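## Task

Scene 1: Move the cardboard box out of the open drawer of the short, narrow three-drawer file cabinet into the open drawer of the wide three-drawer cabinet, and move the yellow sponge from the wide cabinet's drawer into the narrow cabinet's drawer. Afterwards close all drawers completely. Neither cabinet may be shifted much from its spot. The robot must not tip over or be left leaning, or the scene fails. Anything that stays in place only because the robot is holding it does not count.

## Robot and tools

Robot: a TidyBot++ mobile base (0.54 m long, 0.50 m wide, 0.38 m tall) on four driven casters, carrying one seven-joint arm with a two-finger gripper. The shoulder sits 0.12 m ahead of the base centre at 0.68 m height. Cameras: base_camera (fixed on the base, looking forward and down) and wrist_camera (fisheye, looking along the hand). Loose objects may occasionally get nudged by something else.

Frames: the base frame has its origin on the floor below the base centre, x forward, y left, z up. hand_pose is reported in it, for the point between the finger pads; the hand's own z runs along the fingers and its y is the closing direction. Odometry frame = base frame at scene start; heading is positive leftward, range -3.142 to 3.142. base_tilt is in degrees, positive when leaning forward or right; tilt and odometry carry a fixed bias near 1 degree plus noise, and odometry drifts a few cm and degrees over many moves, counting wheel slip as travel.

execute_actions(actions, cameras): actions is a list holding one action or nothing (empty = just report state and images). An action may contain base, joints, both, plus optional speeds; its motions start together. base holds exactly one relative offset from the current position: translate_m (metres, forward +, -2 to 2), strafe_m (metres, left +, -2 to 2) or rotate_rad (radians, counter-clockwise from above +, -6.3 to 6.3). joints holds absolute target angles by name, in radians: joint_1_rad (unlimited; positive turns the arm clockwise seen from above, opposite to rotate_rad), joint_2_rad shoulder -2.249 to 2.249, joint_3_rad (unlimited), joint_4_rad elbow -2.579 to 2.579, joint_5_rad (unlimited), joint_6_rad wrist -2.099 to 2.099, joint_7_rad (unlimited; hand down, positive is counter-clockwise from above, and 1.57 opens the fingers sideways to left and right), and gripper_pos, a 0 to 1 scale (0 fully open, about 85 mm gap; 1 closed, gap about 85 x (1 - gripper_pos) mm). Unlimited joints go the short way round, so turn them in steps under half a revolution. Done tolerances: 0.039 rad for joints 1 to 4, 0.056 for 5 to 7, 0.03 for the gripper. speeds caps top speed for that action only: translate_m and strafe_m 0.05 to 0.5 m/s, rotate_rad 0.1 to 1.57 rad/s (defaults are the maxima); a base move needing over 8.667 s is refused, and no action runs past 15 s. Anything unknown or out of range refuses the whole call. cameras: list of base_camera, wrist_camera or all; omitted or null gives all, [] none. A motion omitted from an action may keep pushing toward its old target unseen.

wait(seconds 0 to 10): issues nothing, returns state and images. zoom_image(camera, region [x0,y0,x1,y1] in image pixels, at most 504 x 504) enlarges part of the latest full image. read_manual(section) only returns licence text. finished_scene(scene 1 or 2) ends that scene irreversibly once the last command has settled, reporting success; do it only when the goal holds by itself.

Arm geometry: with joint_1_rad 0, joint_3_rad 3.14, joint_5_rad 0 (near the start), the arm stays in the base's x-z plane. Angles from vertical (forward +): upper arm (0.42 m) = j2; forearm (0.31 m) = j2 - j4; hand (0.31 m to the hand point) = j2 - j4 - j6. Reach forward and height above the shoulder are sums of length times sin and cos of those angles. The arm starts folded, hand down, poking up to 0.08 m past the front, elbow up to 1.15 m high. A downward hand reaches at most about 0.94 m high, only near the base. Closed fingertips extend 20 mm beyond the hand point.

Results: base_status and joint_status tell how each motion ended: done, off_target (stopped short, maybe still pushing), contact_stop or time_out (old target dropped, holding). For the base, done only means the wheels turned the commanded amount; a blocked base may read done while well short. Gripper off_target at closing means something is held; done at 1 means nothing grasped. "joint command not followed" with a cause line means a self-collision check blocked the arm targets (not_followed per joint; they may be retried later); no check protects the base. on_its_own lists uncommanded motion. motor_effort gives percent of maximum per motor with the action's peak in brackets (biased and noisy). Also reported: joint_positions, hand_pose, base_odometry, base_tilt, motor temperatures per arm joint, and a pictures line naming image order. ARM HIT means the arm struck the base or itself hard.

Accuracy: friction and sag leave the hand 1 to 2 cm off, more when extended or loaded. To correct, send each joint its previous command plus (wanted minus read). While carrying, never command the currently read angle, or the arm sinks. Trust images over hand_pose.

Hazards: a torque sensor over its limit (104.5 N m joints 1 to 4, 51.3 N m joints 5 to 7) freezes the arm and gripper for 10 s and skips the rest of the call, while the base keeps moving. Motors warn at 60 C (MOTOR HOT) and fault at 75 C (OVER-TEMPERATURE FAULT, arm sinks, status limit_stop_at_motor_heat; resend targets). Holding loads heats motors, even while thinking. Driving with the arm snagged above about 0.8 m, or pushing or pulling hard on a raised hand, can tip the robot; retract the arm or back off to right it. Avoid dropping things, slamming drawers, shoving cabinets, and ramming the base into obstacles. The simulation keeps running while you compose replies. Shorter total robot motion time is better.

Each tool is called after "Emit:" in YAML: its name, and indented under it one key for each argument.

## Session

Emit:
execute_actions:
  actions: []

Scene clock: 0.00 s.
Motor temperatures (°C, as the motors report them): [30 26 27 28 34 39 35]
base_odometry: x=+0.000 y=+0.000 heading=+0.000 (m, m, rad; odometry frame)
base_tilt: forward=-0.7 right=+0.0 (deg)
base_status: not commanded
joint_positions: joint_1_rad=+0.044 joint_2_rad=-0.308 joint_3_rad=+3.168 joint_4_rad=-2.541 joint_5_rad=-0.051 joint_6_rad=-0.907 joint_7_rad=+1.584 gripper_pos=+0.000
joint_status: not commanded
motor_effort: joint_1_rad=+0 joint_2_rad=-1 joint_3_rad=-1 joint_4_rad=+15 joint_5_rad=-1 joint_6_rad=+0 joint_7_rad=+1 (%)
hand_pose: x=+0.2411 y=+0.0062 z=+0.5786 quat_wxyz=(-0.024, +0.999, -0.044, +0.002) (m; base frame)
pictures: base_camera, wrist_camera
Images, in order (width x height): base_camera 644x364, wrist_camera 644x476.

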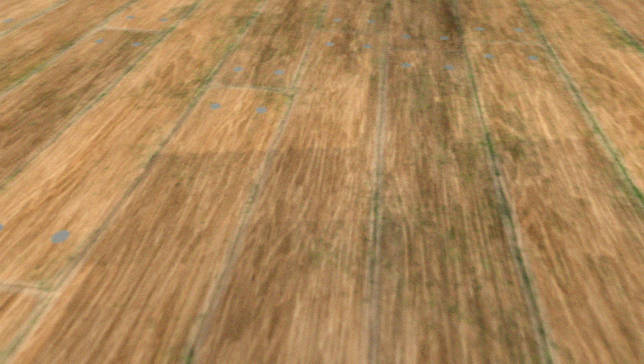

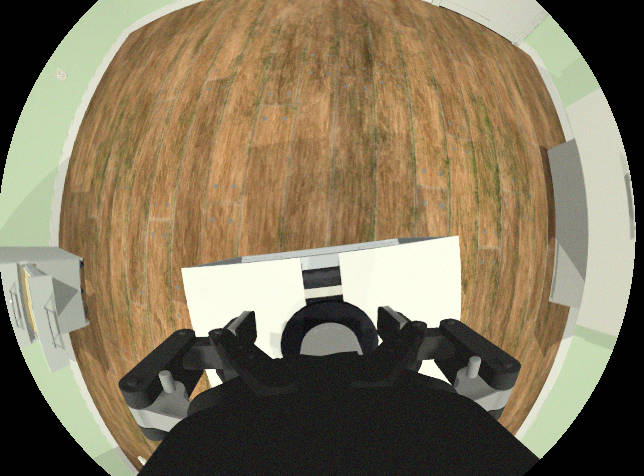

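Emit:
execute_actions:
  actions:
    - {"base":{"rotate_rad":1.75},"joints":{"joint_1_rad":0,"joint_3_rad":3.14,"joint_5_rad":0,"joint_6_rad":0.1,"joint_7_rad":1.57}}

Scene clock: 5.90 s.
Motor temperatures (°C, as the motors report them): [30 26 27 28 34 39 35]
base_odometry: x=+0.000 y=+0.000 heading=+1.749 (m, m, rad; odometry frame)
base_tilt: forward=-0.8 right=+0.0 (deg)
base_status: done
joint_positions: joint_1_rad=+0.019 joint_2_rad=-0.308 joint_3_rad=+3.156 joint_4_rad=-2.540 joint_5_rad=-0.031 joint_6_rad=+0.091 joint_7_rad=+1.584 gripper_pos=+0.000
joint_status: all done
motor_effort: joint_1_rad=+0(0) joint_2_rad=-6(6) joint_3_rad=-1(0) joint_4_rad=+19(19) joint_5_rad=+0(2) joint_6_rad=+7(7) joint_7_rad=+0(1) (%)
hand_pose: x=+0.5017 y=-0.0123 z=+0.7219 quat_wxyz=(+0.003, +0.877, -0.024, +0.480) (m; base frame)
pictures: base_camera, wrist_camera
camera_calibration (this result's frames):
wrist_camera: T_world_to_cam=[[-0.0985598, -0.994779, -0.0264748, 0.0542627], [-0.514116, 0.0736799, -0.85455, 0.938813], [0.852039, -0.0706131, -0.518694, 0.080109], [0, 0, 0, 1]] pos_world=[0.419751, -0.00953554, 0.845251]
Images, in order (width x height): base_camera 644x364, wrist_camera 644x476.

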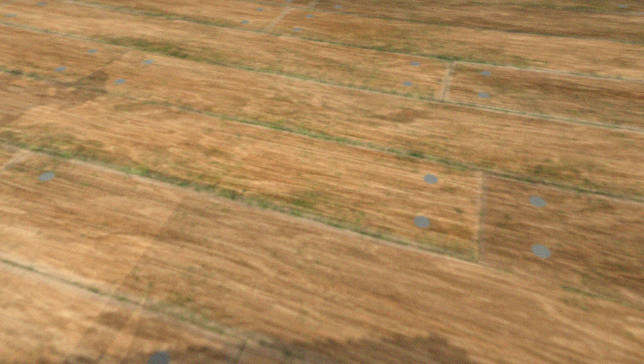

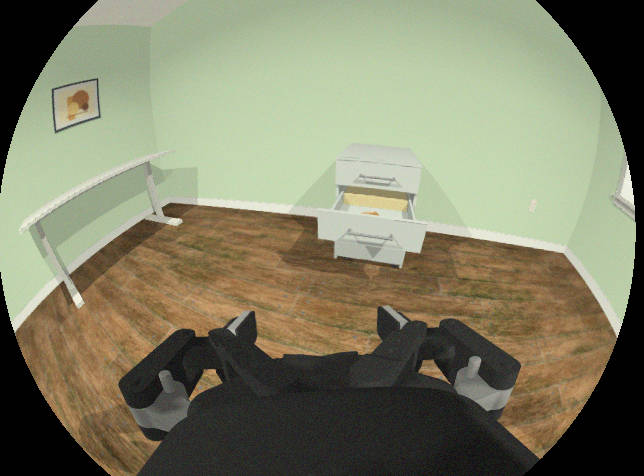

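Emit:
execute_actions:
  actions:
    - {"base":{"rotate_rad":-0.353},"joints":{"joint_2_rad":0.0,"joint_4_rad":-1.9,"joint_6_rad":-0.9}}
  cameras: []

Emit:
execute_actions:
  actions:
    - {"base":{"translate_m":0.6}}

Scene clock: 23.63 s.
Motor temperatures (°C, as the motors report them): [30 27 27 28 34 39 35]
base_odometry: x=+0.000 y=+0.000 heading=+1.398 (m, m, rad; odometry frame)
base_tilt: forward=-0.8 right=+0.0 (deg)
base_status: done
joint_positions: joint_1_rad=+0.019 joint_2_rad=-0.010 joint_3_rad=+3.155 joint_4_rad=-1.922 joint_5_rad=-0.030 joint_6_rad=-0.869 joint_7_rad=+1.584 gripper_pos=+0.000
joint_status: all done
motor_effort: joint_1_rad=+0(1) joint_2_rad=-17(16) joint_3_rad=-1(0) joint_4_rad=+18(20) joint_5_rad=-1(1) joint_6_rad=+3(7) joint_7_rad=+0(1) (%)
hand_pose: x=+0.5213 y=-0.0043 z=+0.7064 quat_wxyz=(-0.009, +0.984, -0.017, +0.180) (m; base frame)
pictures: none
No camera images: the call's "cameras" was empty. Leave "cameras" out to get every camera's image.

Scene clock: 26.20 s.
Motor temperatures (°C, as the motors report them): [30 27 27 28 34 39 35]
base_odometry: x=+0.102 y=+0.592 heading=+1.399 (m, m, rad; odometry frame)
base_tilt: forward=-0.8 right=+0.0 (deg)
base_status: done
joint_positions: joint_1_rad=+0.019 joint_2_rad=-0.003 joint_3_rad=+3.155 joint_4_rad=-1.920 joint_5_rad=-0.030 joint_6_rad=-0.872 joint_7_rad=+1.584 gripper_pos=+0.000
joint_status: not commanded
motor_effort: joint_1_rad=+0(1) joint_2_rad=-17(18) joint_3_rad=-1(1) joint_4_rad=+19(20) joint_5_rad=-1(1) joint_6_rad=+3(3) joint_7_rad=+0(1) (%)
hand_pose: x=+0.5215 y=-0.0045 z=+0.7040 quat_wxyz=(-0.009, +0.984, -0.017, +0.176) (m; base frame)
pictures: base_camera, wrist_camera
camera_calibration (this result's frames):
wrist_camera: T_world_to_cam=[[-0.0777412, -0.996971, 0.00214538, 0.0325265], [-0.926395, 0.0714423, -0.369713, 0.806837], [0.36844, -0.0307294, -0.929144, 0.595826], [0, 0, 0, 1]] pos_world=[0.530452, -0.00690495, 0.851836]
Images, in order (width x height): base_camera 644x364, wrist_camera 644x476.

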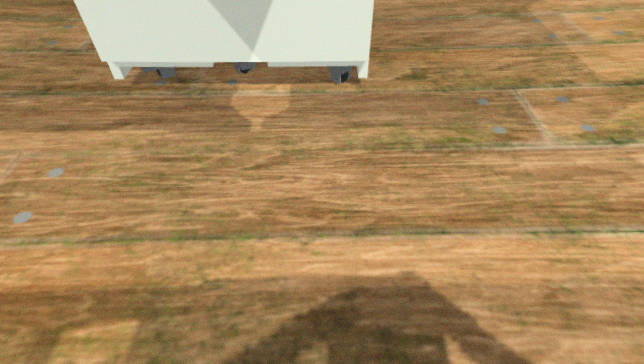

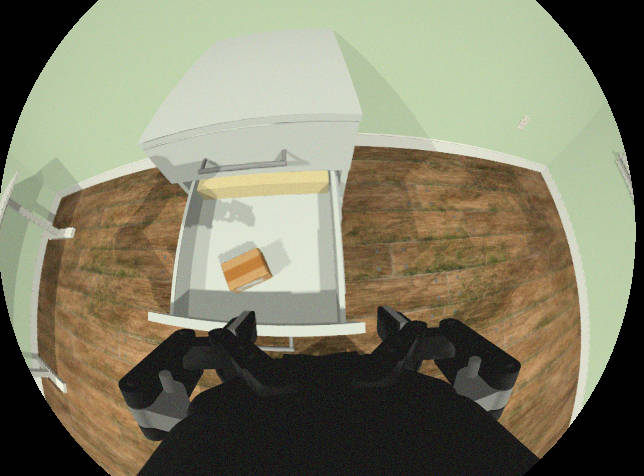

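Emit:
zoom_image:
  camera: "wrist_camera"
  region: [140, 140, 380, 360]

Emit:
execute_actions:
  actions:
    - {"base":{"strafe_m":0.16},"joints":{"joint_2_rad":0.45,"joint_4_rad":-1.45,"joint_6_rad":-1.27}}

Region (140, 140, 380, 360) of wrist_camera's 644x476 image, scaled by 2.100; it fills the top 462 rows of this view, and the rest is white.

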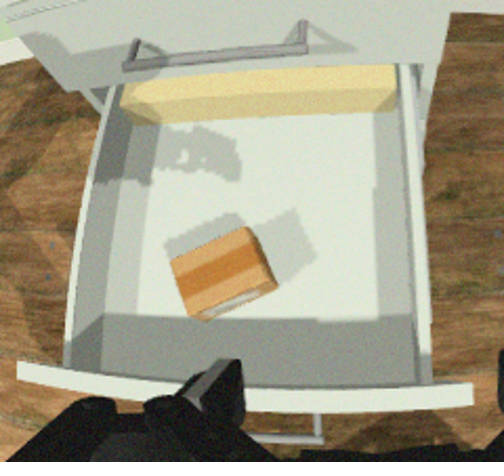

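Scene clock: 37.50 s.
Motor temperatures (°C, as the motors report them): [30 27 27 28 34 39 35]
base_odometry: x=-0.056 y=+0.619 heading=+1.399 (m, m, rad; odometry frame)
base_tilt: forward=-0.8 right=+0.0 (deg)
base_status: done
joint_positions: joint_1_rad=+0.011 joint_2_rad=+0.450 joint_3_rad=+3.150 joint_4_rad=-1.474 joint_5_rad=-0.028 joint_6_rad=-1.237 joint_7_rad=+1.584 gripper_pos=+0.000
joint_status: all done
motor_effort: joint_1_rad=+0(2) joint_2_rad=-31(32) joint_3_rad=-1(0) joint_4_rad=+17(19) joint_5_rad=-1(1) joint_6_rad=+0(4) joint_7_rad=+0(1) (%)
hand_pose: x=+0.5912 y=+0.0009 z=+0.6408 quat_wxyz=(-0.012, +1.000, -0.007, -0.009) (m; base frame)
pictures: base_camera, wrist_camera
camera_calibration (this result's frames):
wrist_camera: T_world_to_cam=[[-0.050152, -0.998573, 0.0183552, 0.0167382], [-0.998723, 0.0500308, -0.00700342, 0.658043], [0.0060751, -0.018683, -0.999807, 0.771064], [0, 0, 0, 1]] pos_world=[0.653358, -0.00180238, 0.775216]
Images, in order (width x height): base_camera 644x364, wrist_camera 644x476.

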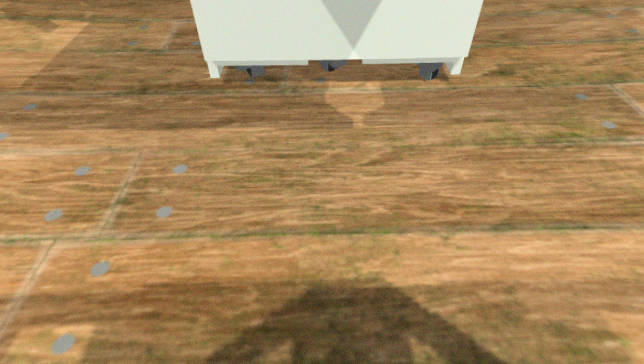

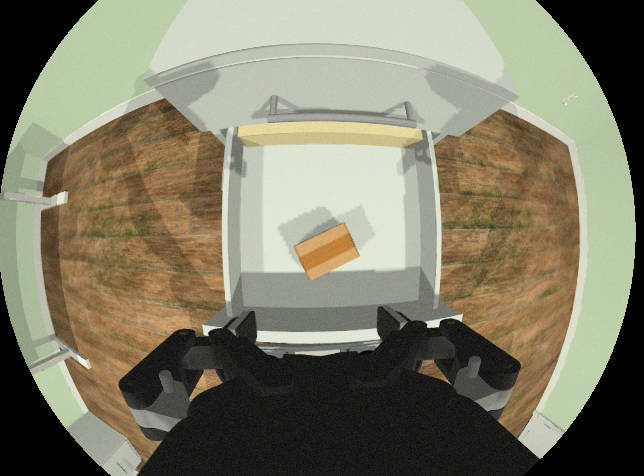

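Emit:
execute_actions:
  actions:
    - {"joints":{"joint_1_rad":0.08,"joint_2_rad":0.666,"joint_4_rad":-1.602,"joint_6_rad":-0.86,"joint_7_rad":0.41}}
  cameras: ["wrist_camera"]

Scene clock: 54.83 s.
Motor temperatures (°C, as the motors report them): [30 27 27 28 34 39 35]
base_odometry: x=-0.056 y=+0.619 heading=+1.399 (m, m, rad; odometry frame)
base_tilt: forward=-0.7 right=+0.0 (deg)
base_status: not commanded
joint_positions: joint_1_rad=+0.060 joint_2_rad=+0.667 joint_3_rad=+3.150 joint_4_rad=-1.582 joint_5_rad=-0.028 joint_6_rad=-0.890 joint_7_rad=+0.422 gripper_pos=+0.000
joint_status: all done
motor_effort: joint_1_rad=+0(0) joint_2_rad=-35(38) joint_3_rad=-2(2) joint_4_rad=+14(17) joint_5_rad=-1(0) joint_6_rad=+0(1) joint_7_rad=+0(1) (%)
hand_pose: x=+0.6245 y=-0.0264 z=+0.5039 quat_wxyz=(-0.008, +0.816, -0.578, -0.003) (m; base frame)
pictures: wrist_camera
camera_calibration (this result's frames):
wrist_camera: T_world_to_cam=[[-0.954342, -0.297035, 0.0316411, 0.570111], [-0.297531, 0.954634, -0.0122268, 0.280296], [-0.0265738, -0.0210828, -0.999425, 0.653626], [0, 0, 0, 1]] pos_world=[0.644847, -0.0844574, 0.638638]
Images, in order (width x height): wrist_camera 644x476.

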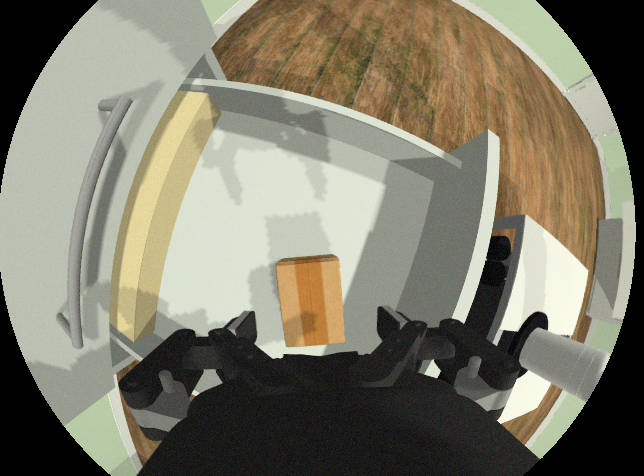

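Emit:
execute_actions:
  actions:
    - {"joints":{"joint_2_rad":0.84,"joint_4_rad":-1.674,"joint_6_rad":-0.618,"joint_7_rad":0.51}}
  cameras: ["wrist_camera"]

Scene clock: 63.73 s.
Motor temperatures (°C, as the motors report them): [30 27 27 28 34 39 35]
base_odometry: x=-0.056 y=+0.619 heading=+1.399 (m, m, rad; odometry frame)
base_tilt: forward=-0.7 right=+0.0 (deg)
base_status: not commanded
joint_positions: joint_1_rad=+0.060 joint_2_rad=+0.838 joint_3_rad=+3.150 joint_4_rad=-1.655 joint_5_rad=-0.028 joint_6_rad=-0.650 joint_7_rad=+0.484 gripper_pos=+0.000
joint_status: all done
motor_effort: joint_1_rad=+0(1) joint_2_rad=-37(40) joint_3_rad=-2(0) joint_4_rad=+11(13) joint_5_rad=-1(0) joint_6_rad=+0(1) joint_7_rad=+0(1) (%)
hand_pose: x=+0.6210 y=-0.0280 z=+0.4017 quat_wxyz=(-0.005, +0.832, -0.554, -0.003) (m; base frame)
pictures: wrist_camera
camera_calibration (this result's frames):
wrist_camera: T_world_to_cam=[[-0.935299, -0.351986, 0.0363587, 0.554272], [-0.352739, 0.935573, -0.0166961, 0.315081], [-0.0281394, -0.0284409, -0.999199, 0.552007], [0, 0, 0, 1]] pos_world=[0.645084, -0.0839854, 0.536673]
Images, in order (width x height): wrist_camera 644x476.

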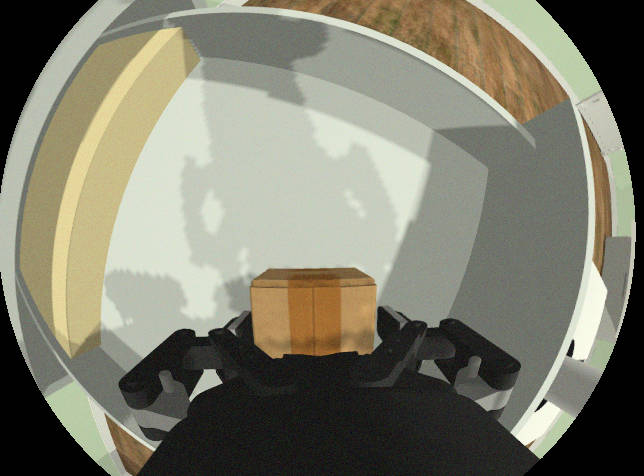

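Emit:
execute_actions:
  actions:
    - {"joints":{"joint_2_rad":0.80,"gripper_pos":1}}
  cameras: []

Emit:
execute_actions:
  actions:
    - {"joints":{"joint_2_rad":0.45,"joint_4_rad":-1.45,"joint_6_rad":-1.25}}
  cameras: ["wrist_camera"]

Scene clock: 68.80 s.
Motor temperatures (°C, as the motors report them): [30 27 27 28 34 39 35]
base_odometry: x=-0.056 y=+0.619 heading=+1.399 (m, m, rad; odometry frame)
base_tilt: forward=-0.7 right=+0.0 (deg)
base_status: not commanded
joint_positions: joint_1_rad=+0.060 joint_2_rad=+0.808 joint_3_rad=+3.150 joint_4_rad=-1.655 joint_5_rad=-0.028 joint_6_rad=-0.650 joint_7_rad=+0.484 gripper_pos=+0.348
joint_status: gripper_pos off_target (ended at +0.348, target +1.000); the others done
motor_effort: joint_1_rad=+0(0) joint_2_rad=-37(39) joint_3_rad=-1(1) joint_4_rad=+12(12) joint_5_rad=-1(1) joint_6_rad=+0(0) joint_7_rad=+1(0) (%)
hand_pose: x=+0.6290 y=-0.0285 z=+0.4168 quat_wxyz=(-0.012, +0.832, -0.554, +0.010) (m; base frame)
pictures: none
No camera images: the call's "cameras" was empty. Leave "cameras" out to get every camera's image.

Scene clock: 70.47 s.
Motor temperatures (°C, as the motors report them): [30 27 27 28 34 39 35]
base_odometry: x=-0.056 y=+0.619 heading=+1.399 (m, m, rad; odometry frame)
base_tilt: forward=-0.7 right=+0.0 (deg)
base_status: not commanded
joint_positions: joint_1_rad=+0.060 joint_2_rad=+0.450 joint_3_rad=+3.150 joint_4_rad=-1.470 joint_5_rad=-0.028 joint_6_rad=-1.221 joint_7_rad=+0.484 gripper_pos=+0.348
joint_status: all done
motor_effort: joint_1_rad=+0(0) joint_2_rad=-32(40) joint_3_rad=-1(1) joint_4_rad=+17(18) joint_5_rad=+0(1) joint_6_rad=+0(0) joint_7_rad=+1(0) (%)
hand_pose: x=+0.5971 y=-0.0229 z=+0.6417 quat_wxyz=(-0.010, +0.835, -0.550, -0.006) (m; base frame)
pictures: wrist_camera
camera_calibration (this result's frames):
wrist_camera: T_world_to_cam=[[-0.931483, -0.362465, 0.030968, 0.525973], [-0.362806, 0.931845, -0.00600724, 0.304901], [-0.02668, -0.016831, -0.999502, 0.790927], [0, 0, 0, 1]] pos_world=[0.621657, -0.0801618, 0.776077]
Images, in order (width x height): wrist_camera 644x476.

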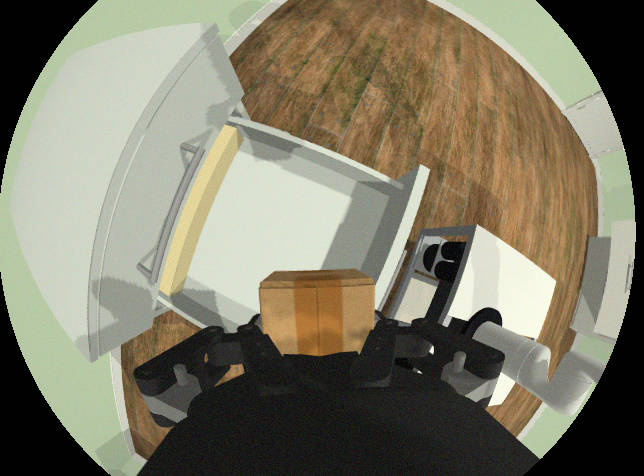

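Emit:
execute_actions:
  actions:
    - {"base":{"rotate_rad":-3.14},"joints":{"joint_1_rad":0,"joint_2_rad":0.0,"joint_4_rad":-1.9,"joint_6_rad":-0.5,"joint_7_rad":1.57}}

Scene clock: 77.13 s.
Motor temperatures (°C, as the motors report them): [30 27 27 28 34 39 35]
base_odometry: x=-0.056 y=+0.619 heading=-1.740 (m, m, rad; odometry frame)
base_tilt: forward=-0.7 right=+0.0 (deg)
base_status: done
joint_positions: joint_1_rad=+0.020 joint_2_rad=+0.017 joint_3_rad=+3.146 joint_4_rad=-1.878 joint_5_rad=-0.028 joint_6_rad=-0.527 joint_7_rad=+1.548 gripper_pos=+0.348
joint_status: all done
motor_effort: joint_1_rad=+0(3) joint_2_rad=-21(36) joint_3_rad=-1(4) joint_4_rad=+21(20) joint_5_rad=-1(0) joint_6_rad=+5(6) joint_7_rad=+0(0) (%)
hand_pose: x=+0.6293 y=-0.0065 z=+0.7679 quat_wxyz=(-0.011, +0.936, -0.031, +0.352) (m; base frame)
pictures: base_camera, wrist_camera
camera_calibration (this result's frames):
wrist_camera: T_world_to_cam=[[-0.104192, -0.993941, -0.0349926, 0.0839475], [-0.730736, 0.100374, -0.675241, 1.0421], [0.674662, -0.0447847, -0.736767, 0.274909], [0, 0, 0, 1]] pos_world=[0.584773, -0.00884842, 0.909148]
Images, in order (width x height): base_camera 644x364, wrist_camera 644x476.

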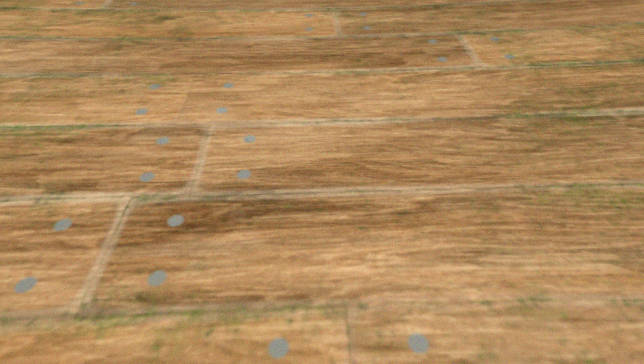

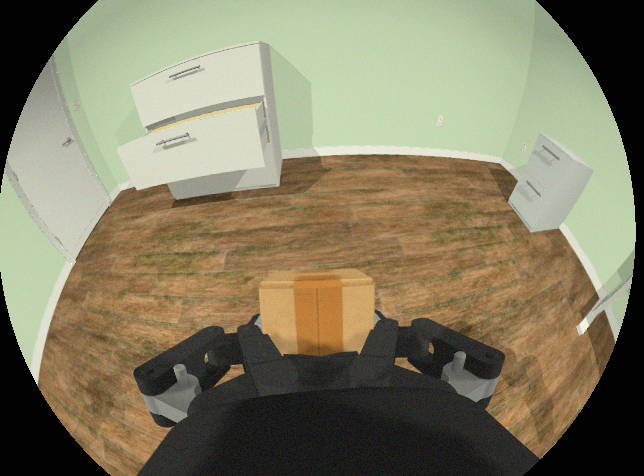

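Emit:
execute_actions:
  actions:
    - {"base":{"strafe_m":0.6},"joints":{"joint_2_rad":0.05,"joint_4_rad":-1.2,"joint_6_rad":-1.5}}
  cameras: []

Emit:
execute_actions:
  actions:
    - {"base":{"translate_m":0.95}}

Scene clock: 86.67 s.
Motor temperatures (°C, as the motors report them): [30 27 27 28 34 39 35]
base_odometry: x=+0.535 y=+0.517 heading=-1.741 (m, m, rad; odometry frame)
base_tilt: forward=-0.8 right=+0.0 (deg)
base_status: done
joint_positions: joint_1_rad=+0.015 joint_2_rad=+0.040 joint_3_rad=+3.146 joint_4_rad=-1.225 joint_5_rad=-0.027 joint_6_rad=-1.471 joint_7_rad=+1.548 gripper_pos=+0.348
joint_status: all done
motor_effort: joint_1_rad=+0(2) joint_2_rad=-20(21) joint_3_rad=+0(3) joint_4_rad=+20(22) joint_5_rad=-1(1) joint_6_rad=+3(6) joint_7_rad=+0(1) (%)
hand_pose: x=+0.5587 y=+0.0012 z=+0.9110 quat_wxyz=(-0.014, +0.979, -0.020, +0.201) (m; base frame)
pictures: none
No camera images: the call's "cameras" was empty. Leave "cameras" out to get every camera's image.

Scene clock: 89.93 s.
Motor temperatures (°C, as the motors report them): [30 27 27 28 34 39 35]
base_odometry: x=+0.375 y=-0.420 heading=-1.741 (m, m, rad; odometry frame)
base_tilt: forward=-0.8 right=+0.0 (deg)
base_status: done
joint_positions: joint_1_rad=+0.015 joint_2_rad=+0.054 joint_3_rad=+3.146 joint_4_rad=-1.223 joint_5_rad=-0.026 joint_6_rad=-1.474 joint_7_rad=+1.548 gripper_pos=+0.348
joint_status: not commanded
motor_effort: joint_1_rad=+0(1) joint_2_rad=-20(22) joint_3_rad=-1(2) joint_4_rad=+20(21) joint_5_rad=-1(1) joint_6_rad=+3(4) joint_7_rad=+1(1) (%)
hand_pose: x=+0.5614 y=+0.0009 z=+0.9050 quat_wxyz=(-0.013, +0.981, -0.020, +0.194) (m; base frame)
pictures: base_camera, wrist_camera
camera_calibration (this result's frames):
wrist_camera: T_world_to_cam=[[-0.0823932, -0.996548, -0.0101476, 0.0542917], [-0.911856, 0.079492, -0.40274, 0.939452], [0.402156, -0.0239298, -0.915258, 0.736601], [0, 0, 0, 1]] pos_world=[0.56489, -0.00294788, 1.05309]
Images, in order (width x height): base_camera 644x364, wrist_camera 644x476.

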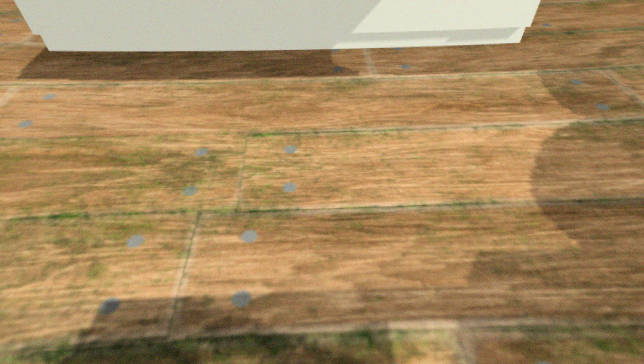

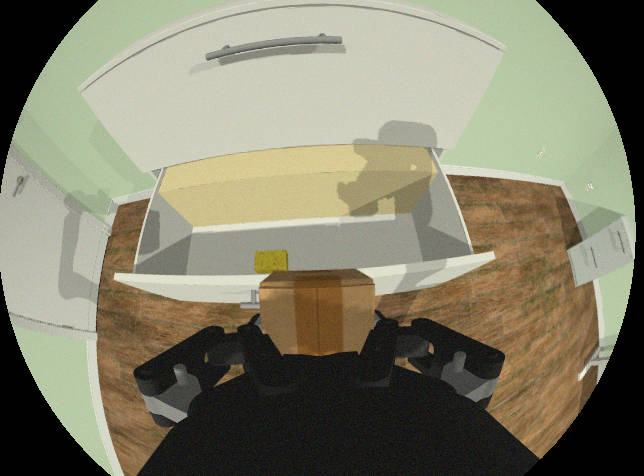

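Emit:
execute_actions:
  actions:
    - {"base":{"translate_m":0.2},"joints":{"joint_2_rad":0.2,"joint_4_rad":-1.2,"joint_6_rad":-1.76}}
  cameras: ["wrist_camera"]

Scene clock: 98.77 s.
Motor temperatures (°C, as the motors report them): [30 27 27 28 34 39 35]
base_odometry: x=+0.342 y=-0.617 heading=-1.740 (m, m, rad; odometry frame)
base_tilt: forward=-0.7 right=+0.0 (deg)
base_status: done
joint_positions: joint_1_rad=+0.015 joint_2_rad=+0.212 joint_3_rad=+3.146 joint_4_rad=-1.221 joint_5_rad=-0.026 joint_6_rad=-1.728 joint_7_rad=+1.548 gripper_pos=+0.348
joint_status: all done
motor_effort: joint_1_rad=+0(1) joint_2_rad=-24(29) joint_3_rad=-1(0) joint_4_rad=+18(20) joint_5_rad=-1(2) joint_6_rad=+0(4) joint_7_rad=+1(0) (%)
hand_pose: x=+0.5130 y=+0.0019 z=+0.8254 quat_wxyz=(-0.013, +1.000, -0.019, -0.010) (m; base frame)
pictures: wrist_camera
camera_calibration (this result's frames):
wrist_camera: T_world_to_cam=[[-0.074552, -0.997081, 0.0164546, 0.0245148], [-0.997206, 0.0744614, -0.00605004, 0.579578], [0.00480714, -0.0168597, -0.999846, 0.956803], [0, 0, 0, 1]] pos_world=[0.575187, -0.00258156, 0.959759]
Images, in order (width x height): wrist_camera 644x476.

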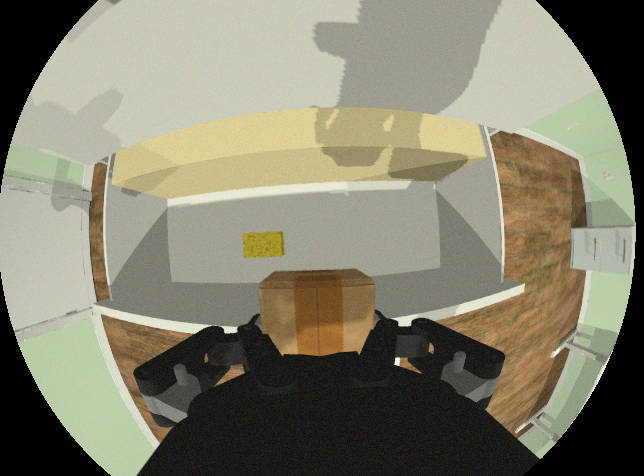

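Emit:
execute_actions:
  actions:
    - {"base":{"strafe_m":-0.05},"joints":{"joint_2_rad":0.337,"joint_4_rad":-1.40,"joint_6_rad":-1.36,"joint_7_rad":3.19}}
  cameras: []

Emit:
execute_actions:
  actions:
    - {"joints":{"joint_2_rad":0.477,"joint_4_rad":-1.78,"joint_6_rad":-0.87}}
  cameras: ["wrist_camera"]

Scene clock: 113.87 s.
Motor temperatures (°C, as the motors report them): [30 27 27 28 34 39 35]
base_odometry: x=+0.292 y=-0.609 heading=-1.740 (m, m, rad; odometry frame)
base_tilt: forward=-0.7 right=+0.0 (deg)
base_status: done
joint_positions: joint_1_rad=+0.013 joint_2_rad=+0.336 joint_3_rad=+3.146 joint_4_rad=-1.382 joint_5_rad=-0.026 joint_6_rad=-1.390 joint_7_rad=+3.182 gripper_pos=+0.348
joint_status: all done
motor_effort: joint_1_rad=+0(3) joint_2_rad=-28(30) joint_3_rad=-1(2) joint_4_rad=+18(19) joint_5_rad=-1(2) joint_6_rad=+0(0) joint_7_rad=+0(1) (%)
hand_pose: x=+0.5794 y=+0.0014 z=+0.7219 quat_wxyz=(+0.004, +0.700, +0.714, +0.020) (m; base frame)
pictures: none
No camera images: the call's "cameras" was empty. Leave "cameras" out to get every camera's image.

Scene clock: 115.40 s.
Motor temperatures (°C, as the motors report them): [30 27 27 28 34 39 35]
base_odometry: x=+0.292 y=-0.609 heading=-1.740 (m, m, rad; odometry frame)
base_tilt: forward=-0.7 right=+0.0 (deg)
base_status: not commanded
joint_positions: joint_1_rad=+0.013 joint_2_rad=+0.478 joint_3_rad=+3.146 joint_4_rad=-1.763 joint_5_rad=-0.026 joint_6_rad=-0.902 joint_7_rad=+3.182 gripper_pos=+0.348
joint_status: all done
motor_effort: joint_1_rad=+0(0) joint_2_rad=-30(32) joint_3_rad=-2(1) joint_4_rad=+14(18) joint_5_rad=-1(1) joint_6_rad=+0(0) joint_7_rad=+0(0) (%)
hand_pose: x=+0.5585 y=+0.0000 z=+0.5487 quat_wxyz=(-0.007, +0.704, +0.710, +0.006) (m; base frame)
pictures: wrist_camera
camera_calibration (this result's frames):
wrist_camera: T_world_to_cam=[[0.998826, -0.0292731, 0.0385988, -0.581055], [-0.0275423, -0.998624, -0.0446334, 0.102945], [0.0398523, 0.0435179, -0.998257, 0.65947], [0, 0, 0, 1]] pos_world=[0.556927, 0.057095, 0.685344]
Images, in order (width x height): wrist_camera 644x476.

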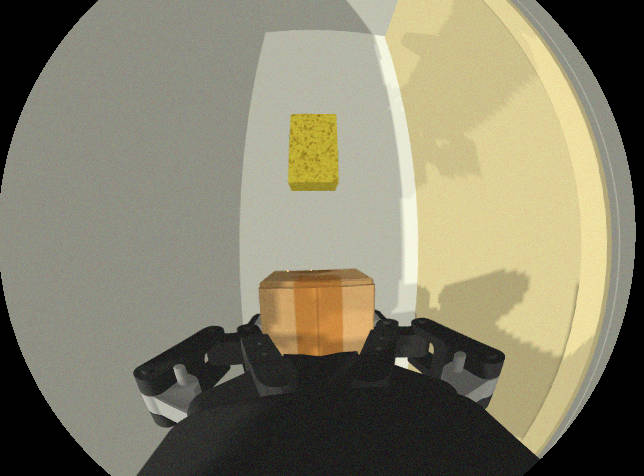

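Emit:
execute_actions:
  actions:
    - {"joints":{"joint_2_rad":0.675,"joint_4_rad":-1.885,"joint_6_rad":-0.567}}
  cameras: ["wrist_camera"]

Scene clock: 121.30 s.
Motor temperatures (°C, as the motors report them): [30 27 27 28 34 39 35]
base_odometry: x=+0.292 y=-0.609 heading=-1.740 (m, m, rad; odometry frame)
base_tilt: forward=-0.7 right=+0.0 (deg)
base_status: not commanded
joint_positions: joint_1_rad=+0.013 joint_2_rad=+0.682 joint_3_rad=+3.146 joint_4_rad=-1.869 joint_5_rad=-0.026 joint_6_rad=-0.599 joint_7_rad=+3.182 gripper_pos=+0.348
joint_status: all done
motor_effort: joint_1_rad=+0(0) joint_2_rad=-32(35) joint_3_rad=-1(1) joint_4_rad=+10(15) joint_5_rad=-1(1) joint_6_rad=+0(1) joint_7_rad=+0(0) (%)
hand_pose: x=+0.5567 y=-0.0020 z=+0.4362 quat_wxyz=(-0.007, +0.706, +0.708, +0.001) (m; base frame)
pictures: wrist_camera
camera_calibration (this result's frames):
wrist_camera: T_world_to_cam=[[0.998911, -0.0338155, 0.0321473, -0.572276], [-0.0325809, -0.998739, -0.0381837, 0.095961], [0.033398, 0.0370948, -0.998753, 0.551166], [0, 0, 0, 1]] pos_world=[0.556371, 0.0560428, 0.572541]
Images, in order (width x height): wrist_camera 644x476.

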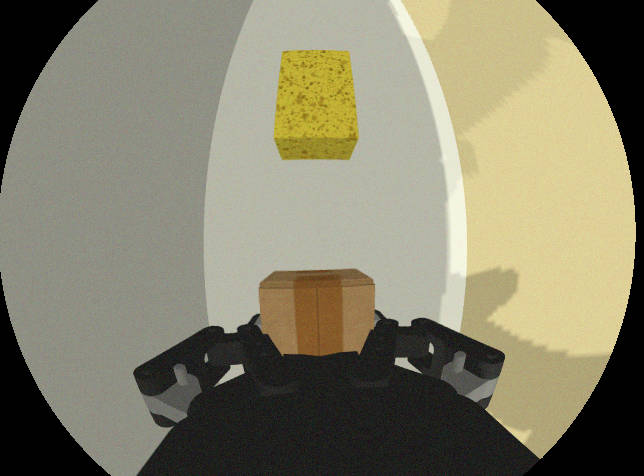

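Emit:
execute_actions:
  actions:
    - {"joints":{"joint_2_rad":0.735,"joint_6_rad":-0.50}}
  cameras: ["wrist_camera"]

Scene clock: 125.07 s.
Motor temperatures (°C, as the motors report them): [30 28 27 28 34 39 35]
base_odometry: x=+0.292 y=-0.609 heading=-1.740 (m, m, rad; odometry frame)
base_tilt: forward=-0.7 right=+0.0 (deg)
base_status: not commanded
joint_positions: joint_1_rad=+0.013 joint_2_rad=+0.736 joint_3_rad=+3.146 joint_4_rad=-1.869 joint_5_rad=-0.026 joint_6_rad=-0.530 joint_7_rad=+3.182 gripper_pos=+0.348
joint_status: all done
motor_effort: joint_1_rad=+0(0) joint_2_rad=-33(35) joint_3_rad=-1(1) joint_4_rad=+9(10) joint_5_rad=-1(1) joint_6_rad=+0(1) joint_7_rad=+0(0) (%)
hand_pose: x=+0.5642 y=-0.0026 z=+0.4123 quat_wxyz=(-0.001, +0.706, +0.708, +0.006) (m; base frame)
pictures: wrist_camera
camera_calibration (this result's frames):
wrist_camera: T_world_to_cam=[[0.998299, -0.0344921, 0.0470032, -0.584822], [-0.0327777, -0.998786, -0.0367693, 0.094192], [0.0482143, 0.0351661, -0.998218, 0.518472], [0, 0, 0, 1]] pos_world=[0.561917, 0.0556733, 0.5485]
Images, in order (width x height): wrist_camera 644x476.

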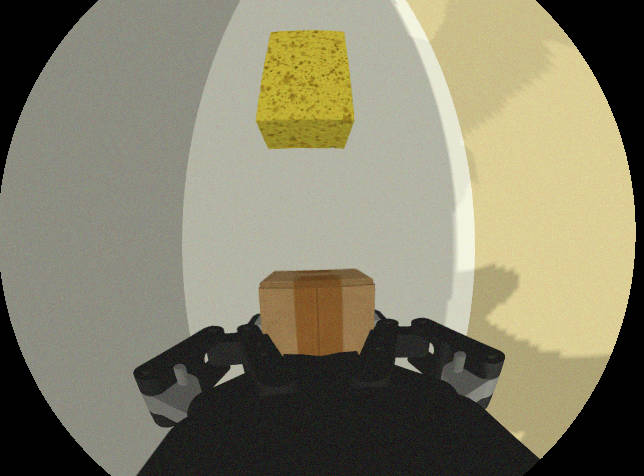

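Emit:
execute_actions:
  actions:
    - {"joints":{"joint_2_rad":0.755}}
  cameras: []

Emit:
execute_actions:
  actions:
    - {"joints":{"gripper_pos":0}}
  cameras: ["wrist_camera"]

Scene clock: 131.03 s.
Motor temperatures (°C, as the motors report them): [30 28 27 28 34 39 35]
base_odometry: x=+0.292 y=-0.609 heading=-1.740 (m, m, rad; odometry frame)
base_tilt: forward=-0.8 right=+0.0 (deg)
base_status: not commanded
joint_positions: joint_1_rad=+0.013 joint_2_rad=+0.750 joint_3_rad=+3.146 joint_4_rad=-1.869 joint_5_rad=-0.026 joint_6_rad=-0.530 joint_7_rad=+3.182 gripper_pos=+0.348
joint_status: all done
motor_effort: joint_1_rad=+0(0) joint_2_rad=-32(33) joint_3_rad=-2(1) joint_4_rad=+8(9) joint_5_rad=-1(0) joint_6_rad=-1(1) joint_7_rad=+1(1) (%)
hand_pose: x=+0.5605 y=-0.0025 z=+0.4061 quat_wxyz=(-0.006, +0.706, +0.708, +0.001) (m; base frame)
pictures: none
No camera images: the call's "cameras" was empty. Leave "cameras" out to get every camera's image.

Scene clock: 132.13 s.
Motor temperatures (°C, as the motors report them): [30 28 27 28 34 39 35]
base_odometry: x=+0.292 y=-0.609 heading=-1.740 (m, m, rad; odometry frame)
base_tilt: forward=-0.7 right=+0.0 (deg)
base_status: not commanded
joint_positions: joint_1_rad=+0.013 joint_2_rad=+0.750 joint_3_rad=+3.146 joint_4_rad=-1.869 joint_5_rad=-0.026 joint_6_rad=-0.530 joint_7_rad=+3.182 gripper_pos=+0.000
joint_status: all done
motor_effort: joint_1_rad=+0(0) joint_2_rad=-32(32) joint_3_rad=-2(1) joint_4_rad=+9(10) joint_5_rad=+0(1) joint_6_rad=+0(1) joint_7_rad=+0(0) (%)
hand_pose: x=+0.5605 y=-0.0025 z=+0.4061 quat_wxyz=(-0.006, +0.706, +0.708, +0.001) (m; base frame)
pictures: wrist_camera
camera_calibration (this result's frames):
wrist_camera: T_world_to_cam=[[0.998855, -0.0345004, 0.0331393, -0.575439], [-0.0332872, -0.99878, -0.0364883, 0.0940593], [0.0343577, 0.0353434, -0.998784, 0.520445], [0, 0, 0, 1]] pos_world=[0.56003, 0.0556974, 0.542314]
Images, in order (width x height): wrist_camera 644x476.

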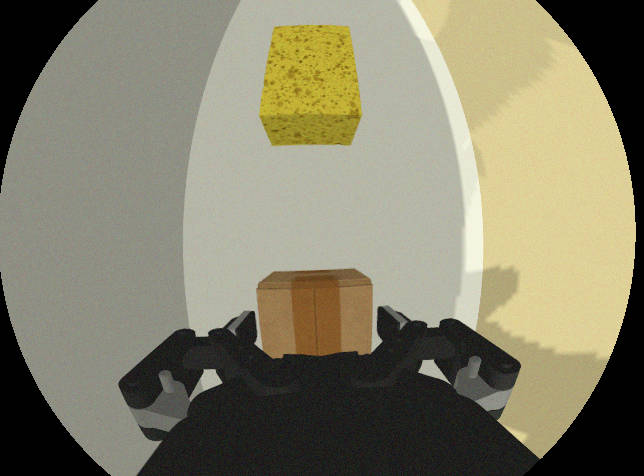

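Emit:
execute_actions:
  actions:
    - {"base":{"strafe_m":0.172},"speeds":{"strafe_m":0.15}}
  cameras: ["wrist_camera"]

Scene clock: 136.30 s.
Motor temperatures (°C, as the motors report them): [30 28 27 28 34 39 35]
base_odometry: x=+0.462 y=-0.638 heading=-1.740 (m, m, rad; odometry frame)
base_tilt: forward=-0.7 right=+0.0 (deg)
base_status: done
joint_positions: joint_1_rad=+0.009 joint_2_rad=+0.750 joint_3_rad=+3.146 joint_4_rad=-1.869 joint_5_rad=-0.026 joint_6_rad=-0.529 joint_7_rad=+3.182 gripper_pos=+0.000
joint_status: not commanded
motor_effort: joint_1_rad=+0(3) joint_2_rad=-33(36) joint_3_rad=-1(3) joint_4_rad=+8(9) joint_5_rad=+0(1) joint_6_rad=+0(0) joint_7_rad=+0(1) (%)
hand_pose: x=+0.5607 y=-0.0007 z=+0.4059 quat_wxyz=(-0.006, +0.705, +0.709, +0.001) (m; base frame)
pictures: wrist_camera
camera_calibration (this result's frames):
wrist_camera: T_world_to_cam=[[0.998966, -0.0302682, 0.0339126, -0.575926], [-0.0290286, -0.998913, -0.0364675, 0.0935223], [0.0349796, 0.0354454, -0.998759, 0.519779], [0, 0, 0, 1]] pos_world=[0.559864, 0.0575646, 0.542076]
Images, in order (width x height): wrist_camera 644x476.

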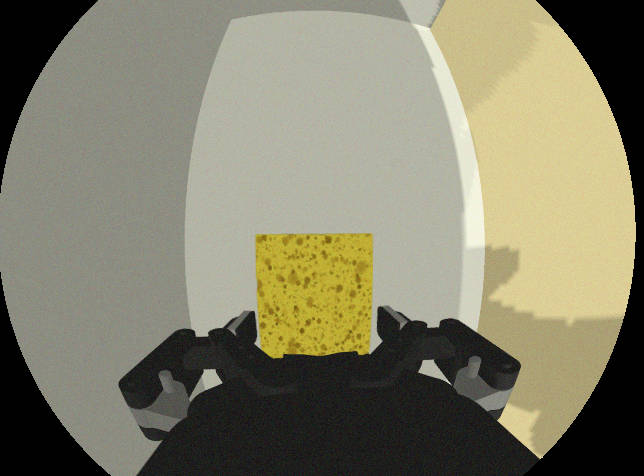

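Emit:
execute_actions:
  actions:
    - {"joints":{"gripper_pos":1,"joint_2_rad":0.73}}
  cameras: []

Emit:
execute_actions:
  actions:
    - {"joints":{"joint_2_rad":0.477,"joint_4_rad":-1.745,"joint_6_rad":-0.93}}
  cameras: []

Emit:
execute_actions:
  actions:
    - {"joints":{"joint_2_rad":0.25,"joint_4_rad":-1.35,"joint_6_rad":-1.53}}
  cameras: ["wrist_camera"]

Scene clock: 141.80 s.
Motor temperatures (°C, as the motors report them): [30 28 27 28 34 39 35]
base_odometry: x=+0.462 y=-0.638 heading=-1.740 (m, m, rad; odometry frame)
base_tilt: forward=-0.8 right=+0.0 (deg)
base_status: not commanded
joint_positions: joint_1_rad=+0.009 joint_2_rad=+0.733 joint_3_rad=+3.146 joint_4_rad=-1.869 joint_5_rad=-0.026 joint_6_rad=-0.529 joint_7_rad=+3.182 gripper_pos=+0.389
joint_status: gripper_pos off_target (ended at +0.389, target +1.000); the others done
motor_effort: joint_1_rad=+0(0) joint_2_rad=-32(34) joint_3_rad=-2(1) joint_4_rad=+9(11) joint_5_rad=-1(1) joint_6_rad=+0(2) joint_7_rad=+1(0) (%)
hand_pose: x=+0.5653 y=-0.0007 z=+0.4134 quat_wxyz=(+0.000, +0.705, +0.709, +0.007) (m; base frame)
pictures: none
No camera images: the call's "cameras" was empty. Leave "cameras" out to get every camera's image.

Scene clock: 143.27 s.
Motor temperatures (°C, as the motors report them): [30 28 27 28 34 39 35]
base_odometry: x=+0.462 y=-0.638 heading=-1.740 (m, m, rad; odometry frame)
base_tilt: forward=-0.8 right=+0.0 (deg)
base_status: not commanded
joint_positions: joint_1_rad=+0.009 joint_2_rad=+0.475 joint_3_rad=+3.146 joint_4_rad=-1.763 joint_5_rad=-0.026 joint_6_rad=-0.900 joint_7_rad=+3.182 gripper_pos=+0.389
joint_status: all done
motor_effort: joint_1_rad=+0(0) joint_2_rad=-29(34) joint_3_rad=-1(1) joint_4_rad=+14(14) joint_5_rad=-1(1) joint_6_rad=+0(0) joint_7_rad=+0(0) (%)
hand_pose: x=+0.5595 y=+0.0018 z=+0.5502 quat_wxyz=(-0.005, +0.703, +0.711, +0.008) (m; base frame)
pictures: none
No camera images: the call's "cameras" was empty. Leave "cameras" out to get every camera's image.

Scene clock: 144.80 s.
Motor temperatures (°C, as the motors report them): [30 28 27 28 34 39 35]
base_odometry: x=+0.462 y=-0.638 heading=-1.740 (m, m, rad; odometry frame)
base_tilt: forward=-0.8 right=+0.0 (deg)
base_status: not commanded
joint_positions: joint_1_rad=+0.009 joint_2_rad=+0.249 joint_3_rad=+3.146 joint_4_rad=-1.369 joint_5_rad=-0.026 joint_6_rad=-1.500 joint_7_rad=+3.182 gripper_pos=+0.389
joint_status: all done
motor_effort: joint_1_rad=+0(0) joint_2_rad=-26(32) joint_3_rad=-1(1) joint_4_rad=+18(18) joint_5_rad=-1(1) joint_6_rad=+0(0) joint_7_rad=+0(1) (%)
hand_pose: x=+0.5439 y=+0.0039 z=+0.7635 quat_wxyz=(+0.000, +0.698, +0.716, +0.017) (m; base frame)
pictures: wrist_camera
camera_calibration (this result's frames):
wrist_camera: T_world_to_cam=[[0.997919, -0.0115568, 0.0634424, -0.593225], [-0.00832992, -0.998669, -0.0508939, 0.110399], [0.0639461, 0.0502595, -0.996687, 0.860042], [0, 0, 0, 1]] pos_world=[0.537914, 0.0601715, 0.900447]
Images, in order (width x height): wrist_camera 644x476.

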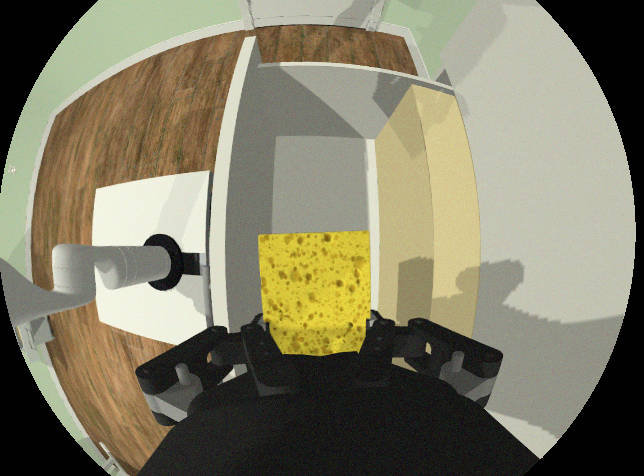

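Emit:
execute_actions:
  actions:
    - {"base":{"translate_m":-0.22},"joints":{"joint_1_rad":-0.33,"joint_7_rad":2.85,"joint_2_rad":0.1,"joint_4_rad":-1.5}}
  cameras: []

Emit:
execute_actions:
  actions:
    - {"joints":{"joint_2_rad":0.309,"joint_4_rad":-2.15,"joint_6_rad":-0.6}}

Scene clock: 155.73 s.
Motor temperatures (°C, as the motors report them): [30 28 27 28 34 39 35]
base_odometry: x=+0.499 y=-0.421 heading=-1.741 (m, m, rad; odometry frame)
base_tilt: forward=-0.8 right=+0.0 (deg)
base_status: done
joint_positions: joint_1_rad=-0.313 joint_2_rad=+0.094 joint_3_rad=+3.144 joint_4_rad=-1.477 joint_5_rad=-0.025 joint_6_rad=-1.501 joint_7_rad=+2.876 gripper_pos=+0.389
joint_status: all done
motor_effort: joint_1_rad=+0(2) joint_2_rad=-20(29) joint_3_rad=-1(0) joint_4_rad=+18(19) joint_5_rad=+0(1) joint_6_rad=+0(1) joint_7_rad=+1(0) (%)
hand_pose: x=+0.4739 y=+0.1234 z=+0.7904 quat_wxyz=(+0.006, +0.691, +0.722, +0.037) (m; base frame)
pictures: none
No camera images: the call's "cameras" was empty. Leave "cameras" out to get every camera's image.

Scene clock: 157.63 s.
Motor temperatures (°C, as the motors report them): [30 28 27 28 34 39 35]
base_odometry: x=+0.499 y=-0.421 heading=-1.741 (m, m, rad; odometry frame)
base_tilt: forward=-0.7 right=+0.0 (deg)
base_status: not commanded
joint_positions: joint_1_rad=-0.313 joint_2_rad=+0.298 joint_3_rad=+3.144 joint_4_rad=-2.129 joint_5_rad=-0.025 joint_6_rad=-0.632 joint_7_rad=+2.876 gripper_pos=+0.389
joint_status: all done
motor_effort: joint_1_rad=+0(0) joint_2_rad=-21(24) joint_3_rad=-1(1) joint_4_rad=+12(18) joint_5_rad=-1(1) joint_6_rad=+1(1) joint_7_rad=+0(0) (%)
hand_pose: x=+0.4558 y=+0.1141 z=+0.5365 quat_wxyz=(+0.013, +0.698, +0.715, +0.040) (m; base frame)
pictures: base_camera, wrist_camera
camera_calibration (this result's frames):
wrist_camera: T_world_to_cam=[[0.993276, -0.0151637, 0.114774, -0.514654], [-0.00759332, -0.997783, -0.0661111, 0.215872], [0.115522, 0.064795, -0.991189, 0.60569], [0, 0, 0, 1]] pos_world=[0.442863, 0.168344, 0.673694]
Images, in order (width x height): base_camera 644x364, wrist_camera 644x476.

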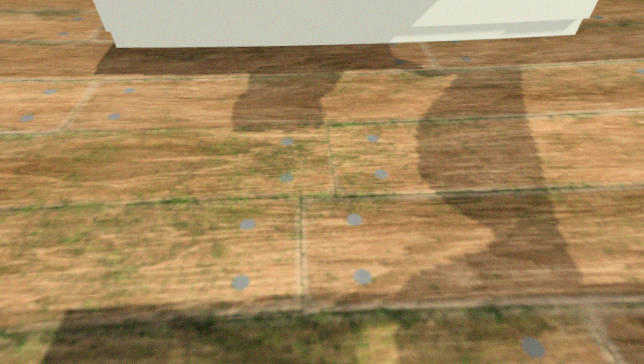

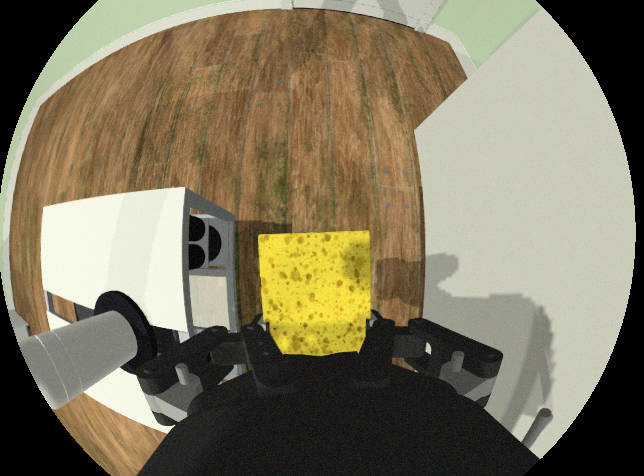

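Emit:
execute_actions:
  actions:
    - {"base":{"translate_m":0.40},"speeds":{"translate_m":0.12}}

Scene clock: 164.33 s.
Motor temperatures (°C, as the motors report them): [30 28 27 28 34 39 35]
base_odometry: x=+0.432 y=-0.815 heading=-1.740 (m, m, rad; odometry frame)
base_tilt: forward=-0.7 right=+0.0 (deg)
base_status: done
joint_positions: joint_1_rad=-0.325 joint_2_rad=+0.306 joint_3_rad=+3.139 joint_4_rad=-2.164 joint_5_rad=-0.025 joint_6_rad=-0.633 joint_7_rad=+2.870 gripper_pos=+0.390
joint_status: not commanded
motor_effort: joint_1_rad=+0(4) joint_2_rad=-21(22) joint_3_rad=-1(2) joint_4_rad=+12(22) joint_5_rad=-1(2) joint_6_rad=+1(9) joint_7_rad=+0(2) (%)
hand_pose: x=+0.4334 y=+0.1133 z=+0.5258 quat_wxyz=(+0.002, +0.694, +0.719, +0.020) (m; base frame)
pictures: base_camera, wrist_camera
camera_calibration (this result's frames):
wrist_camera: T_world_to_cam=[[0.997453, -0.00229175, 0.0712877, -0.471541], [0.00153344, -0.998564, -0.0535576, 0.203769], [0.071308, 0.0535305, -0.996017, 0.620743], [0, 0, 0, 1]] pos_world=[0.425764, 0.169167, 0.662799]
Images, in order (width x height): base_camera 644x364, wrist_camera 644x476.

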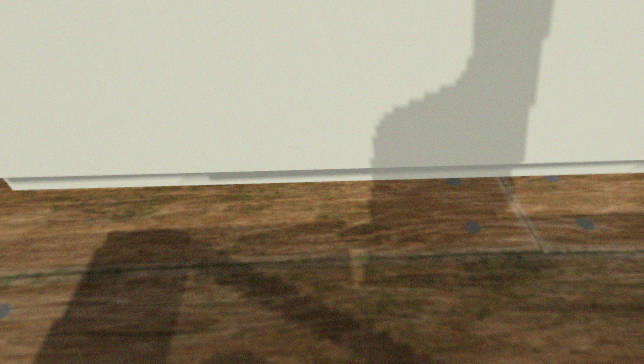

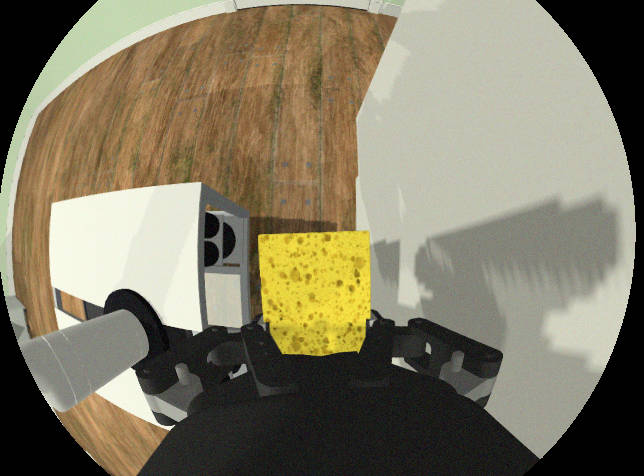

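Emit:
execute_actions:
  actions:
    - {"base":{"translate_m":0.07},"speeds":{"translate_m":0.06}}

Scene clock: 167.37 s.
Motor temperatures (°C, as the motors report them): [30 28 27 28 34 39 35]
base_odometry: x=+0.421 y=-0.884 heading=-1.740 (m, m, rad; odometry frame)
base_tilt: forward=-0.8 right=+0.0 (deg)
base_status: done
joint_positions: joint_1_rad=-0.329 joint_2_rad=+0.306 joint_3_rad=+3.137 joint_4_rad=-2.176 joint_5_rad=-0.025 joint_6_rad=-0.633 joint_7_rad=+2.870 gripper_pos=+0.390
joint_status: not commanded
motor_effort: joint_1_rad=+0(4) joint_2_rad=-22(23) joint_3_rad=-1(3) joint_4_rad=+13(23) joint_5_rad=+0(2) joint_6_rad=+2(8) joint_7_rad=+1(2) (%)
hand_pose: x=+0.4266 y=+0.1131 z=+0.5234 quat_wxyz=(-0.001, +0.692, +0.721, +0.015) (m; base frame)
pictures: base_camera, wrist_camera
camera_calibration (this result's frames):
wrist_camera: T_world_to_cam=[[0.998185, 0.00351353, 0.060123, -0.459746], [0.00656482, -0.998696, -0.0506287, 0.199819], [0.0598668, 0.0509315, -0.996906, 0.624486], [0, 0, 0, 1]] pos_world=[0.420214, 0.169368, 0.660312]
Images, in order (width x height): base_camera 644x364, wrist_camera 644x476.

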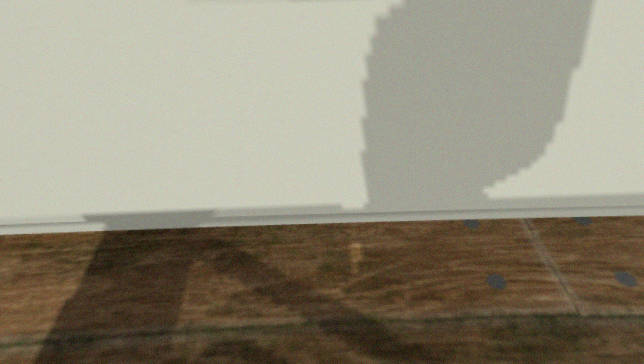

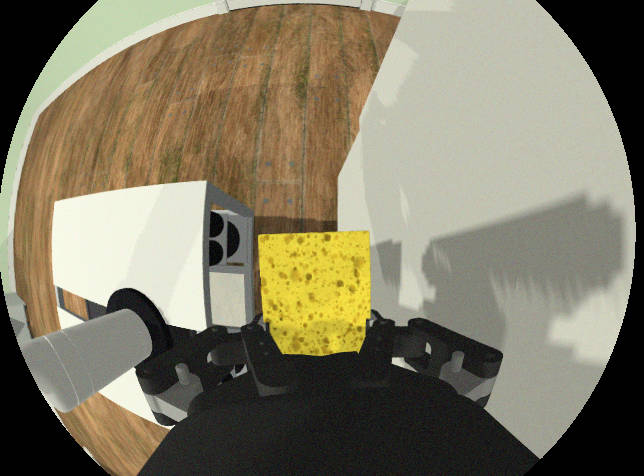

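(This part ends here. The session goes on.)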